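# Grip the pan and raise it off the hot plate

## Task

Grasp the pan, raise the whole pan so it sits at least three finger-widths above its resting height on the hot plate, and keep it steady in the air while still gripping it.

## Robot and tools

Robot: one arm with a two-finger parallel gripper, seen by three cameras: cam_high (504x504), cam_low (504x504) and cam_wrist (616x616, fisheye, on the hand). Images come back in that order. The arm's base may sit slightly tilted on the table, and a mount under it counts as part of the arm for clearance.

Frame: the scene frame has its origin on the table top straight under the arm's base. +z is up; looking along +x, +y points left. Positions are in metres; orientations are quaternions written w first (qw, qx, qy, qz). The gripper's fingers point along its own +z axis and close along its own y axis. end_effector_position is the spot between the pads when shut; closed fingertips extend about 33 mm past it, open ones about 9 mm. Closing pushes the tips roughly 24 mm further out, so leave that gap above a surface. At long reach the reported hand position can be off.

A row is 10 numbers: x, y, z, qw, qx, qy, qz, position, force_limit, speed. The first seven are an absolute target pose for the gripper in the scene frame (not an offset). The last three are gripper settings, each in [-1, 1]: position +1 is fully open (140 mm), about -0.8 is where pads touch, -1 means close until blocked; force_limit maps about -1 to 14 N, 0 to 60 N, +1 to 107 N of squeeze; speed maps about -1 to 30 mm/s, 0 to 140, +1 to 250 of pad gap change. To keep an orientation, repeat the same quaternion in every row rather than copying a possibly drifted reported one.

execute_actions(actions): a list of actions; each action is a list of up to 15 rows, one row per 1/30 s step; if fewer than 15 rows, the final row repeats to fill the 15 steps. An empty list just returns state and images. An action whose target lies more than 0.6 m from the gripper's start position along any gripper axis is refused; if the first action fails that check or anything is malformed, the whole call does nothing. Each step, the commanded pose is clamped to within 70 mm and 16 degrees of the measured pose, and position wins over orientation if both cannot be met, so far targets need several actions. Results include step readings of end_effector_position; HELD marks a step partly held back.

move(target, speed, stop_force, blocking): target is one 10-number row, an absolute pose in the scene frame; the gripper follows a straight path there, rotating the short way. speed is in m/s, 0.002 to 0.5 (default 0.25), with turning capped at twice that in rad/s; a path lasts 0.5 to 10 s and is cut off at 10 s. Finger settings apply at the start. The path ignores obstacles and the hand may lag, stray or overshoot speed. stop_force (N, 20 to 80, optional, only after 0.2 s of scene time) ends the path when the estimated push against the motion rises that much for 2 steps; the hand backs up 2 steps and holds. It is computed from joint torques, so near stretched poses there may be no reading; it is unreliable on rotating moves; omit it when pulling away from something. Press can briefly exceed it. blocking=false returns after 0.5 s while the arm keeps going (not allowed with stop_force); then use wait(0) or stop before new commands. The result adds a move: line with the ending (done, contact, held, off_target, moving, fault) and limits such as paced (pose clipped) or held (steps blocked), plus distance to target.

wait(seconds): 0 to 10; the arm keeps its last command, and a running move continues. stop(): brakes a running move; the fingers keep moving. zoom_image(camera, region): region is [x0, y0, x1, y1] pixels of that camera's latest image, at most 504 by 504. finished_scene(scene): give the integer number of the scene being ended; it holds the last command, then grades. It cannot be undone. Replying with no tool call also ends things.

Result lines: the state line gives end_effector_position and end_effector_quat_wxyz. Hand target is the pose the controller is currently heading to. object_status: 0 moving, 1 blocked while opening, 2 blocked while closing (a grip), 3 at requested spot or pads met. After closing with -1, look for 2. Fingers stay put until position changes by at least 0.01 or the object slips. To squeeze harder while at 2, raise force_limit and switch position between -1 and -0.98. position_measured is in counts: 3 fully open, 230 pads together, not linear. Flange force is the estimated external force on the hand, including held weight, noisy during acceleration; no reading means none available. pose unreachable means the clearance check altered or blocked the command. MOTOR HOT warns of heating from holding loads; OVER-TEMPERATURE FAULT sets brakes.

Camera calibration gives K, distortion and T_world_to_cam per camera; true values may differ by up to about 2.3 degrees and 9 mm.

Joint ranges (rad): waist -3.491 to 3.491, shoulder -3.140 to 3.140, elbow -1.187 to 4.328, forearm roll -3.316 to 3.316, wrist pitch -3.140 to 3.140, wrist roll -3.927 to 3.927. Load limits (N m): waist, shoulder, elbow 140; forearm roll, wrist pitch, wrist roll 35.2, counting held weight.

Avoid: a torque at a joint's limit or 150 N of outside force anywhere triggers a fault stop of 10 s that skips the rest of the call. This arm is stiff, so aiming even slightly past a firm contact can fault; approach slowly, ideally with stop_force and low speed. Don't drop, slam or shove things, and never knock anything off the table. Occasional brief tugs on the held pan or pushes on loose items can happen, so grip firmly.

Each tool is called after "Request:" by a JSON object that holds its "fn" and its "kwargs".

## Session

Request:
{"fn": "execute_actions", "kwargs": {"actions": []}}

Scene clock: 0.00 s.
end_effector_position=(+0.1808, +0.0162, +0.1608) position_measured=3 object_status=3 end_effector_quat_wxyz=(+0.103, +0.050, +0.938, +0.328)
Joint positions: [-0.617 -0.577 -0.646 -0.677 -1.697 -1.062]
Joint velocities: [ 0.    -0.     0.001  0.002  0.     0.   ]
Flange force (N, the push that the arm receives, along the gripper's own x y z axes): no reading
Hand target: +0.181, +0.016, +0.161; +0.103, +0.050, +0.938, +0.328

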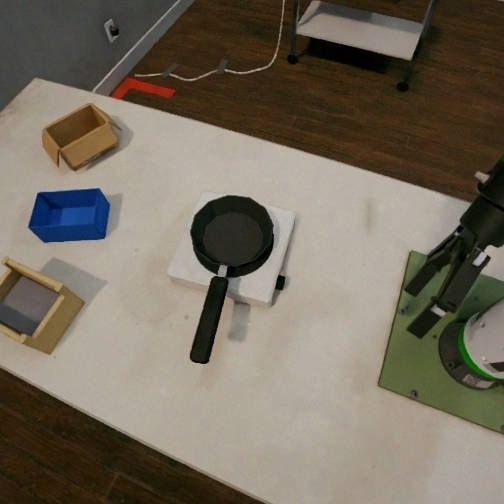

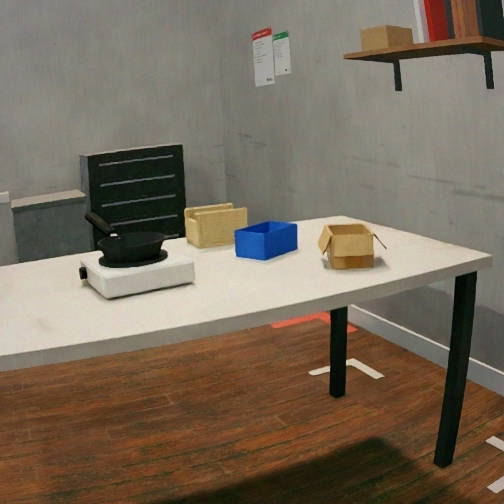

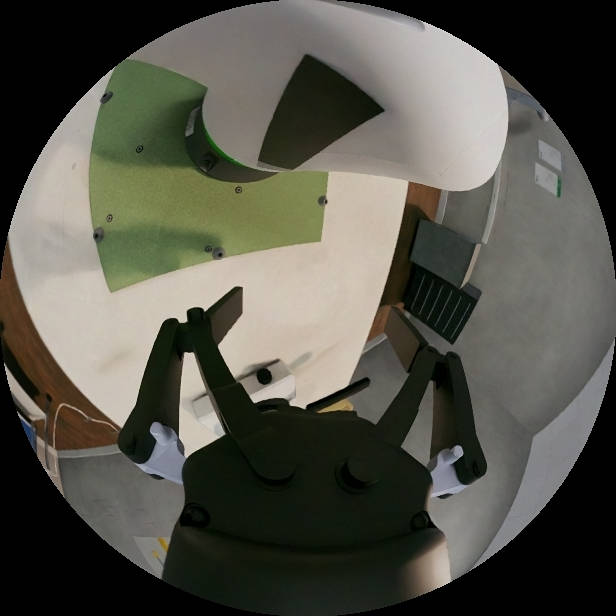

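Request:
{"fn": "zoom_image", "kwargs": {"camera": "cam_high", "region": [150, 180, 320, 380]}}

Request:
{"fn": "zoom_image", "kwargs": {"camera": "cam_low", "region": [60, 190, 220, 310]}}

Region (150, 180, 320, 380) of cam_high's 504x504 image, scaled by 2.520, with more detail than that image has; it fills the left 428 columns of this view, and the rest is white.

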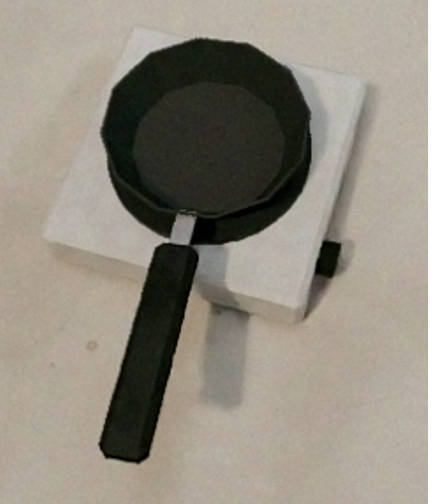

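Region (60, 190, 220, 310) of cam_low's 504x504 image, scaled by 3.150, with more detail than that image has; it fills the top 378 rows of this view, and the rest is white.

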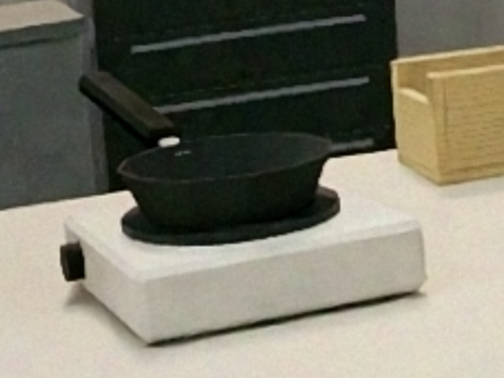

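Request:
{"fn": "zoom_image", "kwargs": {"camera": "cam_high", "region": [180, 255, 260, 375]}}

Request:
{"fn": "zoom_image", "kwargs": {"camera": "cam_low", "region": [75, 205, 135, 255]}}

Request:
{"fn": "zoom_image", "kwargs": {"camera": "cam_high", "region": [370, 230, 504, 440]}}

Region (180, 255, 260, 375) of cam_high's 504x504 image, scaled by 4.200, with more detail than that image has.

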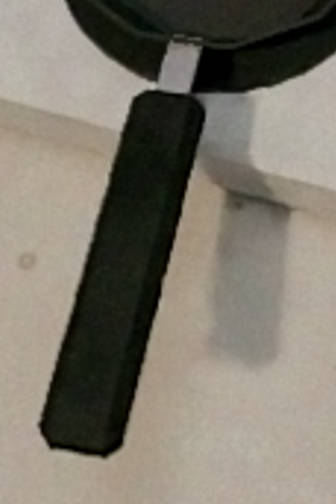

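Region (75, 205, 135, 255) of cam_low's 504x504 image, scaled by 8.400, with more detail than that image has.

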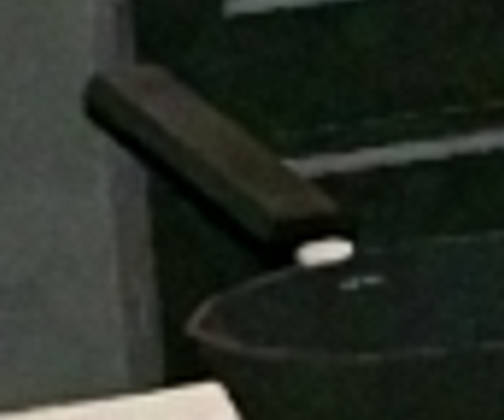

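Region (370, 230, 504, 440) of cam_high's 504x504 image, scaled by 2.400, with more detail than that image has; it fills the left 322 columns of this view, and the rest is white.

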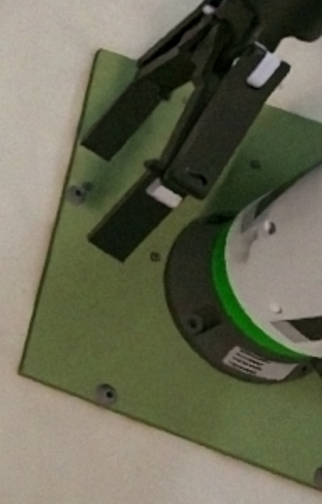

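Request:
{"fn": "move", "kwargs": {"target": [0.46, 0.12, 0.30, 0.1305, -0.251, 0.954, -0.1004, 0.0, 1.0, 0.0], "speed": 0.3}}

Scene clock: 122.27 s.
end_effector_position=(+0.4588, +0.1180, +0.2989) position_measured=129 object_status=3 end_effector_quat_wxyz=(+0.128, -0.251, +0.954, -0.101)
Joint positions: [ 0.774 -0.15  -0.167  0.301 -1.426 -1.835]
Joint velocities: [-0.001  0.002  0.002  0.    -0.001  0.001]
Flange force (N, the push that the arm receives, along the gripper's own x y z axes): [0.0 -0.2 6.5]
Hand target: +0.459, +0.118, +0.299; +0.128, -0.251, +0.954, -0.101
Off the commanded pose: 0.003 m, 0 deg.
move: done
camera_calibration (this result's frames):
cam_wrist: T_world_to_cam=[[-0.522299, 0.795317, -0.307692, 0.244717], [0.603544, 0.59966, 0.525492, -0.49767], [0.602444, 0.0887582, -0.793211, 0.124698], [0, 0, 0, 1]] pos_world=[0.353057, 0.0927377, 0.435731]

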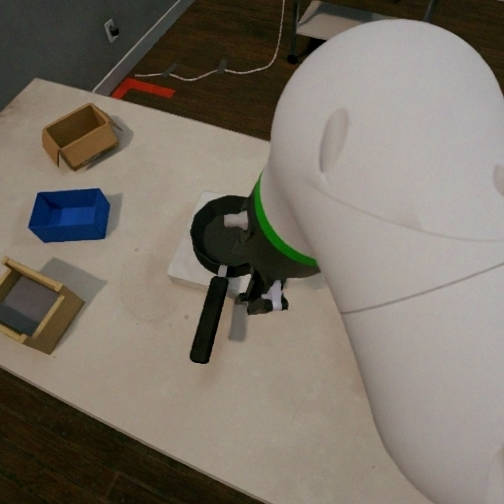

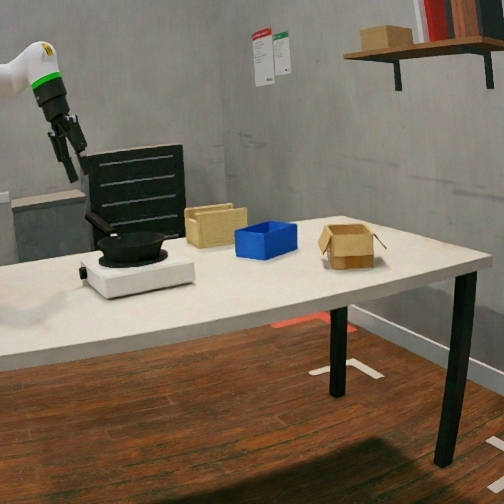

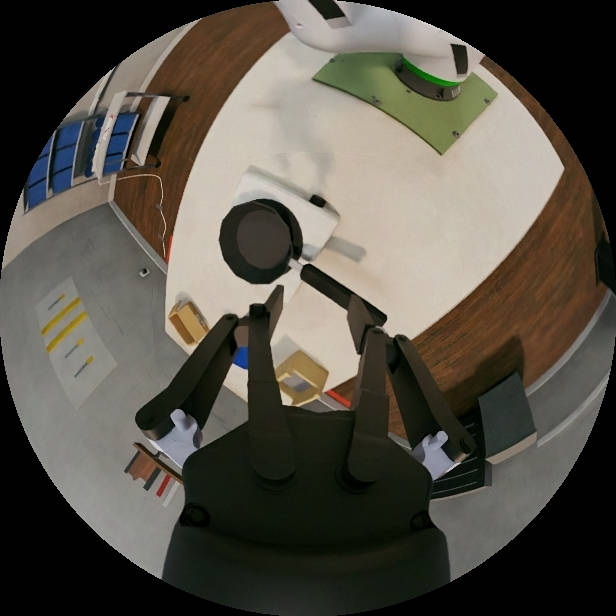

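Request:
{"fn": "zoom_image", "kwargs": {"camera": "cam_wrist", "region": [270, 230, 410, 350]}}

Region (270, 230, 410, 350) of cam_wrist's 616x616 image, scaled by 3.600, with more detail than that image has; it fills the top 432 rows of this view, and the rest is white.

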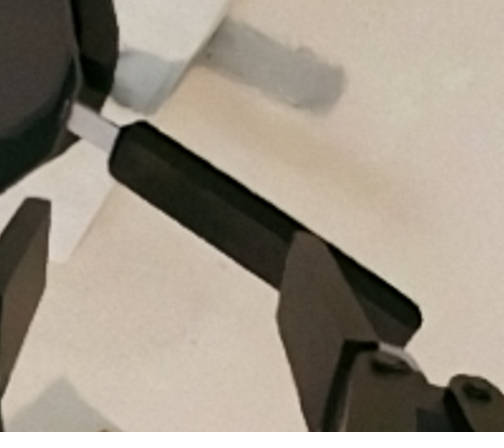

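Request:
{"fn": "zoom_image", "kwargs": {"camera": "cam_low", "region": [40, 110, 130, 250]}}

Region (40, 110, 130, 250) of cam_low's 504x504 image, scaled by 3.600, with more detail than that image has; it fills the left 324 columns of this view, and the rest is white.

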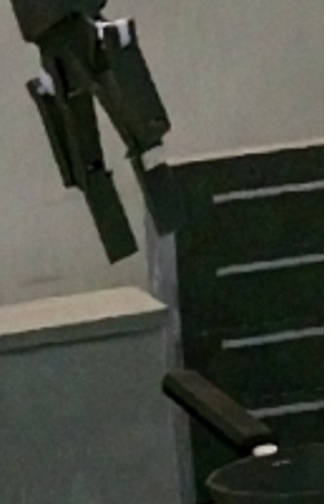

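Request:
{"fn": "move", "kwargs": {"target": [0.43, 0.185, 0.14, 0.332, -0.303, 0.691, -0.566, 0.0, 1.0, 0.0], "speed": 0.25}}

Scene clock: 147.60 s.
end_effector_position=(+0.4310, +0.1830, +0.1412) position_measured=129 object_status=3 end_effector_quat_wxyz=(+0.331, -0.302, +0.690, -0.568)
Joint positions: [ 1.361  0.451 -0.833  1.148 -1.549 -2.995]
Joint velocities: [ 0.001  0.005  0.002  0.001 -0.003 -0.002]
Flange force (N, the push that the arm receives, along the gripper's own x y z axes): [1.6 6.1 6.8]
Hand target: +0.431, +0.183, +0.141; +0.331, -0.302, +0.690, -0.568
Off the commanded pose: 0.003 m, 0 deg.
move: done
camera_calibration (this result's frames):
cam_wrist: T_world_to_cam=[[-0.0693184, 0.0741522, -0.994835, 0.163841], [0.22472, 0.972764, 0.056849, -0.275838], [0.971955, -0.219619, -0.0840939, -0.192336], [0, 0, 0, 1]] pos_world=[0.260286, 0.213935, 0.162501]

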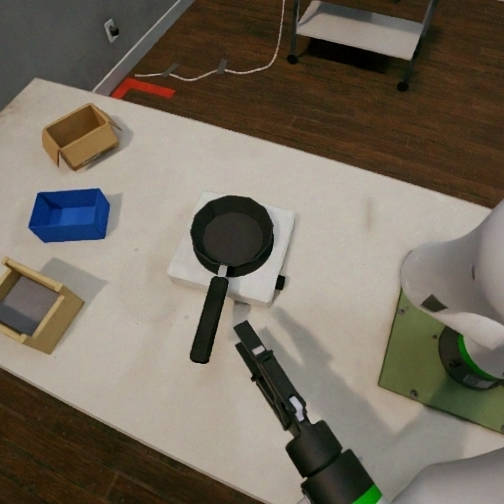

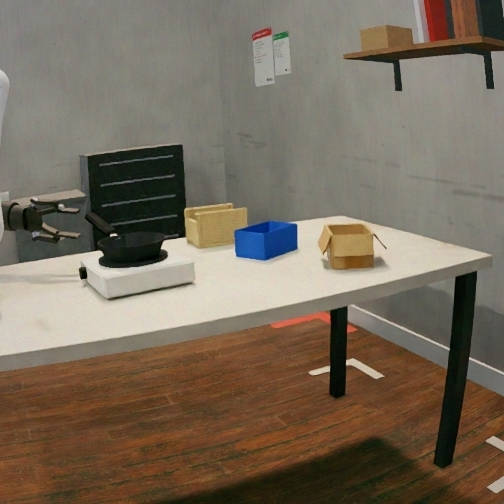

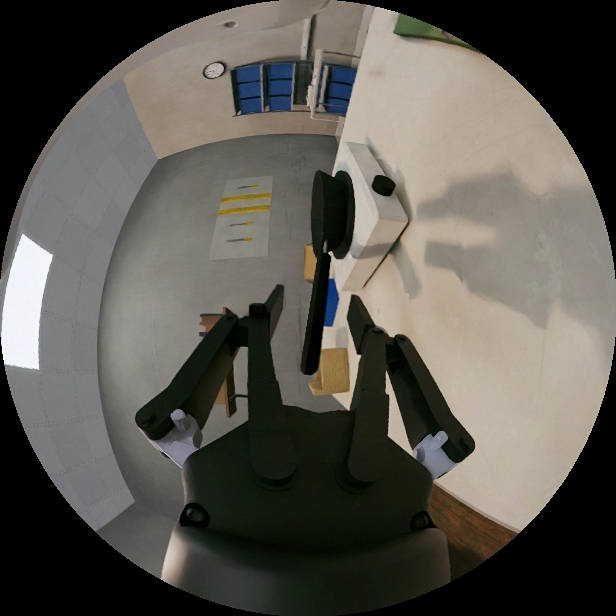

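Request:
{"fn": "zoom_image", "kwargs": {"camera": "cam_wrist", "region": [250, 230, 390, 410]}}

Request:
{"fn": "zoom_image", "kwargs": {"camera": "cam_high", "region": [170, 250, 330, 440]}}

Region (250, 230, 390, 410) of cam_wrist's 616x616 image, scaled by 2.800, with more detail than that image has.

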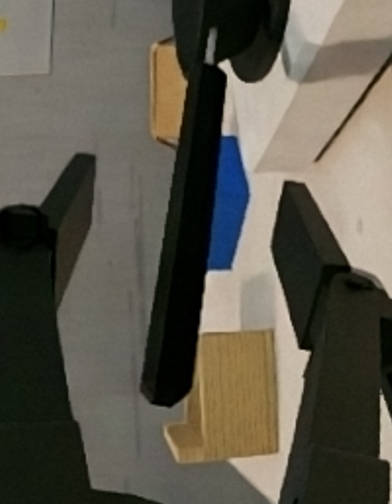

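Region (170, 250, 330, 440) of cam_high's 504x504 image, scaled by 2.653, with more detail than that image has; it fills the left 424 columns of this view, and the rest is white.

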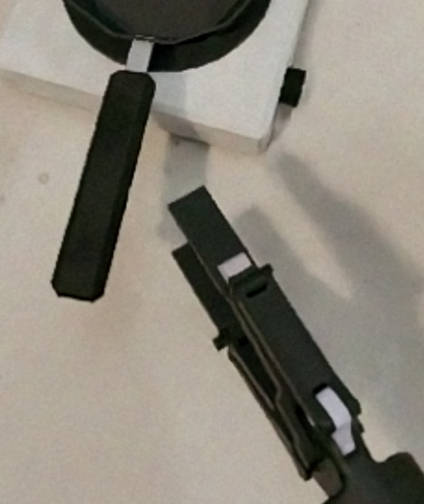

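Request:
{"fn": "zoom_image", "kwargs": {"camera": "cam_wrist", "region": [265, 270, 375, 340]}}

Request:
{"fn": "zoom_image", "kwargs": {"camera": "cam_wrist", "region": [290, 160, 380, 280]}}

Region (265, 270, 375, 340) of cam_wrist's 616x616 image, scaled by 4.582, with more detail than that image has; it fills the top 321 rows of this view, and the rest is white.

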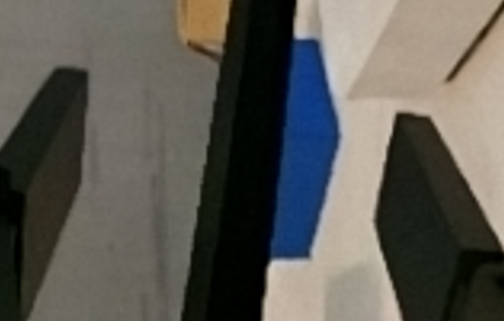

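Region (290, 160, 380, 280) of cam_wrist's 616x616 image, scaled by 4.200, with more detail than that image has; it fills the left 378 columns of this view, and the rest is white.

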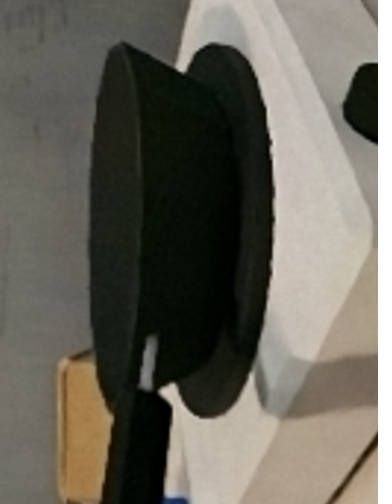

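Request:
{"fn": "move", "kwargs": {"target": [0.5275, 0.118, 0.1205, 0.332, -0.303, 0.691, -0.566, 0.0, 1.0, 0.0], "speed": 0.15}}

Scene clock: 183.33 s.
end_effector_position=(+0.5270, +0.1179, +0.1205) position_measured=129 object_status=3 end_effector_quat_wxyz=(+0.332, -0.303, +0.691, -0.566)
Joint positions: [ 0.96   0.478 -0.885  1.545 -1.433 -3.049]
Joint velocities: [-0.002  0.001  0.001  0.005  0.    -0.001]
Flange force (N, the push that the arm receives, along the gripper's own x y z axes): [3.3 4.5 14.2]
Hand target: +0.527, +0.118, +0.121; +0.332, -0.303, +0.691, -0.566
Off the commanded pose: 0.000 m, 0 deg.
move: done
camera_calibration (this result's frames):
cam_wrist: T_world_to_cam=[[-0.0714352, 0.076973, -0.994471, 0.155467], [0.22134, 0.973383, 0.0594414, -0.231543], [0.972577, -0.21587, -0.086571, -0.302197], [0, 0, 0, 1]] pos_world=[0.356265, 0.148178, 0.14221]

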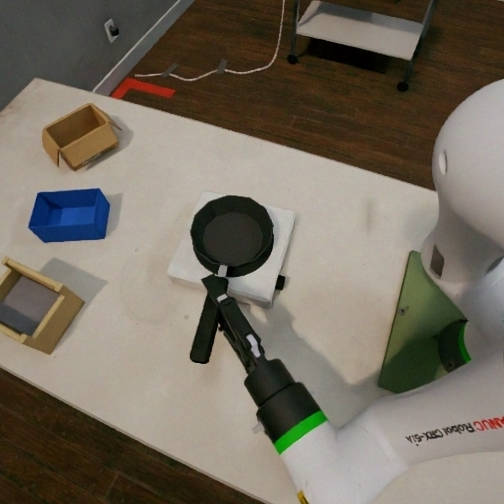

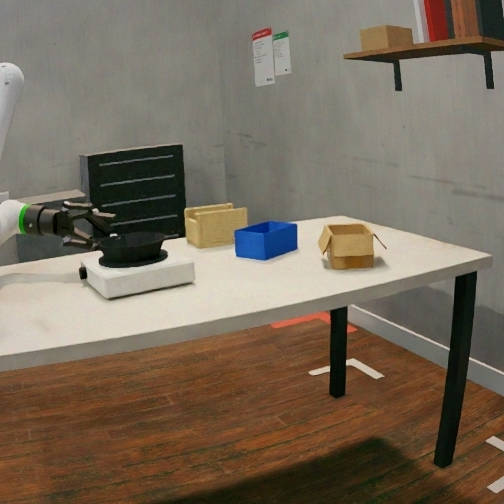

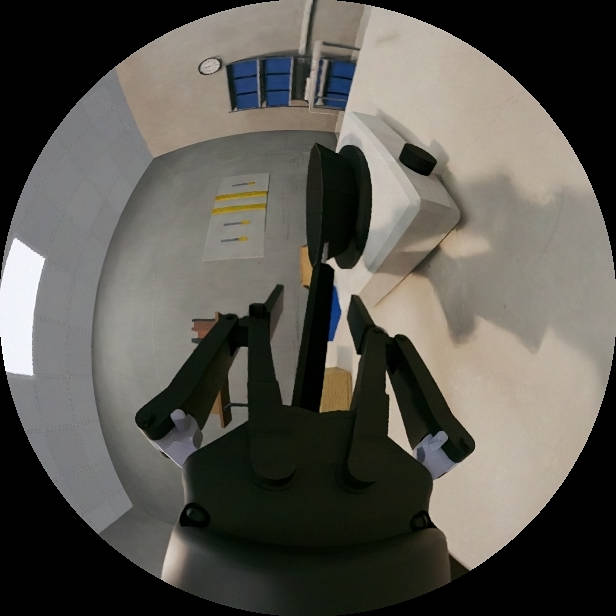

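Request:
{"fn": "zoom_image", "kwargs": {"camera": "cam_wrist", "region": [250, 240, 390, 420]}}

Request:
{"fn": "zoom_image", "kwargs": {"camera": "cam_high", "region": [170, 250, 300, 400]}}

Region (250, 240, 390, 420) of cam_wrist's 616x616 image, scaled by 2.800, with more detail than that image has.

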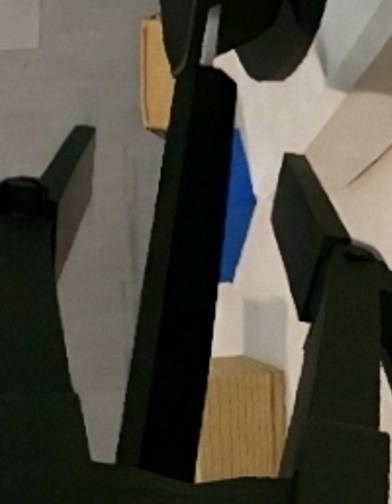

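Region (170, 250, 300, 400) of cam_high's 504x504 image, scaled by 3.360, with more detail than that image has; it fills the left 437 columns of this view, and the rest is white.

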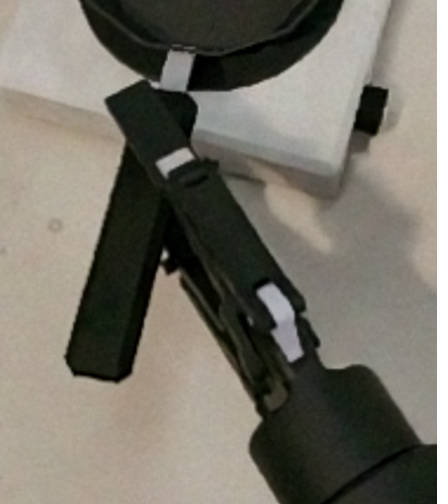

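Request:
{"fn": "execute_actions", "kwargs": {"actions": [[[0.5275, 0.118, 0.1205, 0.332, -0.303, 0.691, -0.566, -1.0, 1.0, -0.2]], [[0.5275, 0.118, 0.1205, 0.332, -0.303, 0.691, -0.566, -1.0, 1.0, -0.2]]]}}

Scene clock: 189.63 s.
end_effector_position=(+0.5275, +0.1180, +0.1205) position_measured=204 object_status=2 end_effector_quat_wxyz=(+0.332, -0.303, +0.691, -0.566)
Joint positions: [ 0.958  0.478 -0.884  1.546 -1.432 -3.049]
Joint velocities: [-0.  0. -0. -0. -0.  0.]
Flange force (N, the push that the arm receives, along the gripper's own x y z axes): [4.3 19.1 6.4]
Flange force at the end of the 1st action (N, along the gripper's axes at the end of the call): [3.8 22.0 1.0]
Hand target: +0.527, +0.118, +0.120; +0.332, -0.303, +0.691, -0.566
Off the commanded pose: 0.000 m, 0 deg.
Step readings (end_effector_position; steps 1 to 15: 1st action; 16 to 30: 2nd action):
0: (+0.5271, +0.1179, +0.1205)
1: (+0.5271, +0.1179, +0.1205)
2: (+0.5272, +0.1179, +0.1205)
4: (+0.5274, +0.1180, +0.1205)
8: (+0.5275, +0.1180, +0.1205)
15: (+0.5275, +0.1180, +0.1203)
16: (+0.5275, +0.1180, +0.1204)
17: (+0.5275, +0.1180, +0.1204)
19: (+0.5275, +0.1180, +0.1204)
23: (+0.5275, +0.1180, +0.1205)
30: end_effector_position above
camera_calibration (this result's frames):
cam_wrist: T_world_to_cam=[[-0.0714895, 0.0766904, -0.994489, 0.155529], [0.221301, 0.97341, 0.0591565, -0.231666], [0.972582, -0.215852, -0.0865602, -0.302669], [0, 0, 0, 1]] pos_world=[0.356757, 0.148246, 0.142177]

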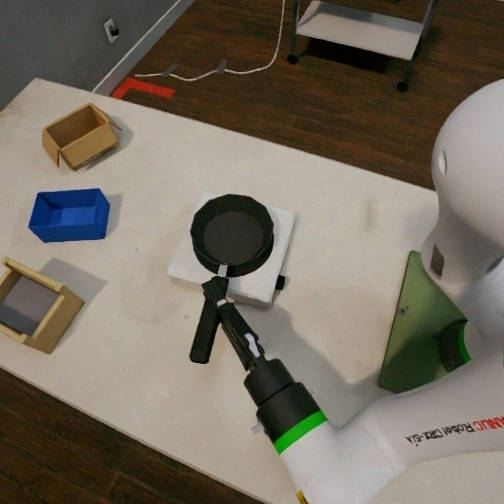

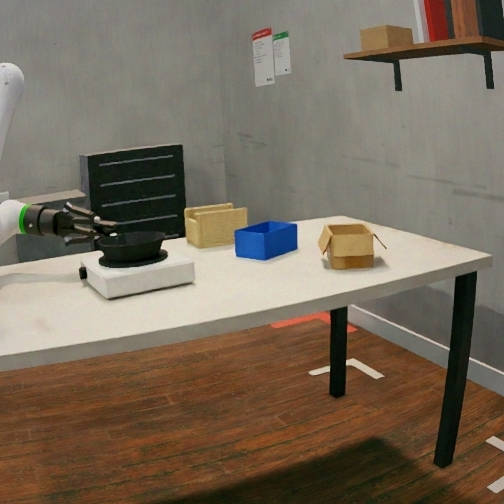

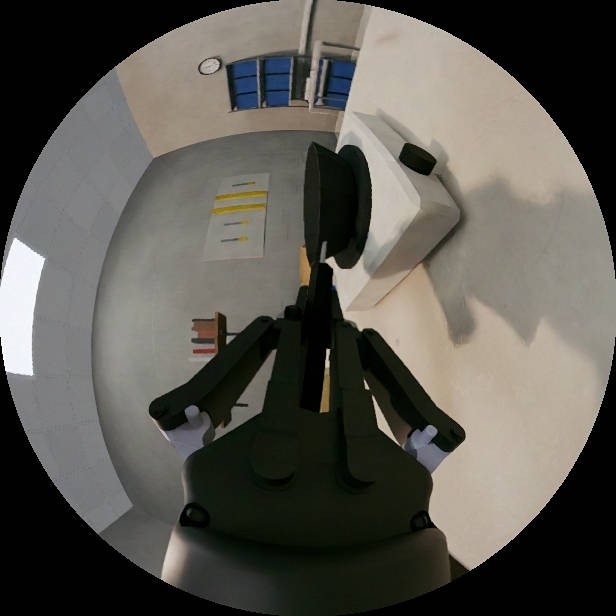

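Request:
{"fn": "move", "kwargs": {"target": [0.5275, 0.118, 0.225, 0.332, -0.303, 0.691, -0.566, -1.0, 1.0, -0.2], "speed": 0.1}}

Scene clock: 193.27 s.
end_effector_position=(+0.5275, +0.1181, +0.2244) position_measured=204 object_status=2 end_effector_quat_wxyz=(+0.332, -0.303, +0.691, -0.566)
Joint positions: [ 0.974  0.232 -0.868  1.497 -1.45  -2.785]
Joint velocities: [ 0.001 -0.002 -0.001  0.001  0.     0.002]
Flange force (N, the push that the arm receives, along the gripper's own x y z axes): [3.1 14.3 3.8]
Hand target: +0.528, +0.118, +0.224; +0.332, -0.303, +0.691, -0.566
Off the commanded pose: 0.001 m, 0 deg.
move: done
camera_calibration (this result's frames):
cam_wrist: T_world_to_cam=[[-0.0722711, 0.0771209, -0.994399, 0.259221], [0.221138, 0.97343, 0.0594228, -0.237856], [0.972561, -0.215605, -0.0874053, -0.293473], [0, 0, 0, 1]] pos_world=[0.356754, 0.14827, 0.246252]

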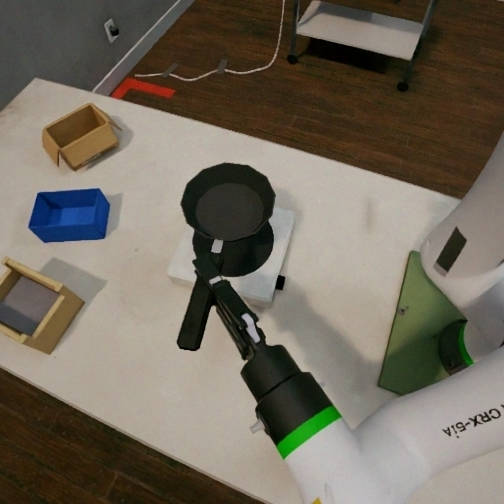

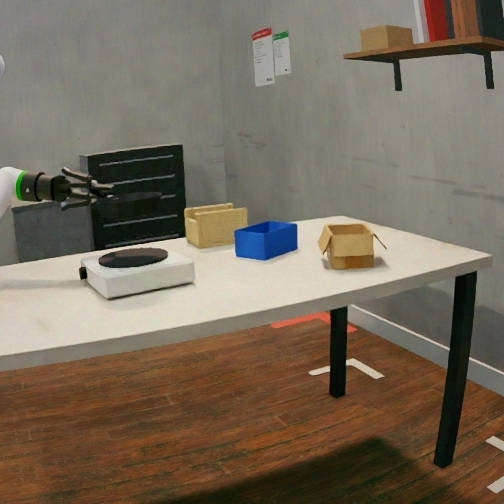

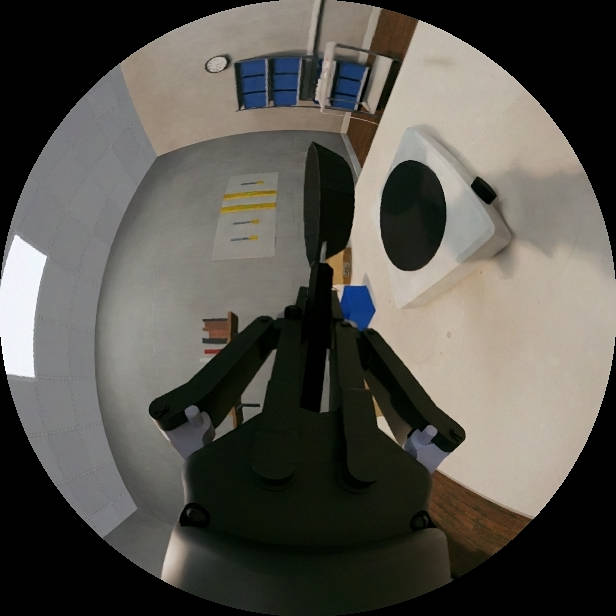

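The pan is up about 10 cm and level. A short wait will confirm the hold is stable.

Request:
{"fn": "wait", "kwargs": {"seconds": 2}}

Scene clock: 196.60 s.
end_effector_position=(+0.5275, +0.1181, +0.2245) position_measured=204 object_status=2 end_effector_quat_wxyz=(+0.332, -0.303, +0.691, -0.566)
Joint positions: [ 0.974  0.232 -0.868  1.497 -1.45  -2.785]
Joint velocities: [ 0.    -0.    -0.001  0.002  0.    -0.001]
Flange force (N, the push that the arm receives, along the gripper's own x y z axes): [0.7 19.8 9.1]
Hand target: +0.528, +0.118, +0.224; +0.332, -0.303, +0.691, -0.566
Off the commanded pose: 0.001 m, 0 deg.
wait: 2.00 s; at rest from the start
camera_calibration (this result's frames):
cam_wrist: T_world_to_cam=[[-0.0722665, 0.0771364, -0.994398, 0.259261], [0.221139, 0.973429, 0.0594389, -0.237867], [0.972561, -0.215604, -0.0874041, -0.29347], [0, 0, 0, 1]] pos_world=[0.356755, 0.148275, 0.246297]

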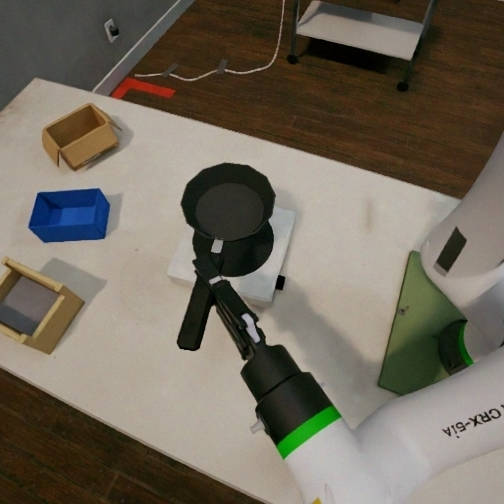

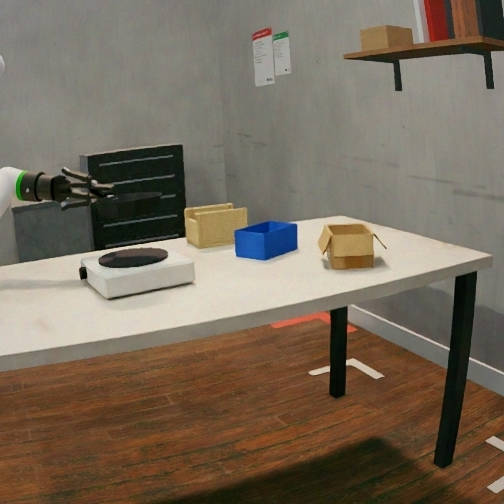

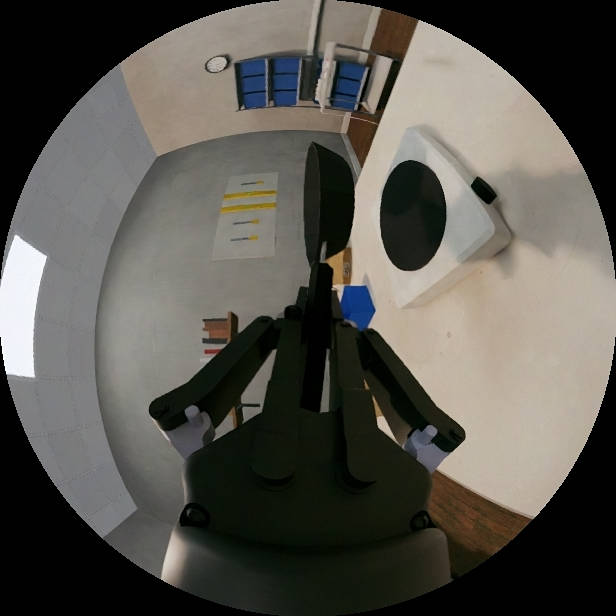

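Request:
{"fn": "finished_scene", "kwargs": {"scene": 1}}

The scene is finished: the task was done.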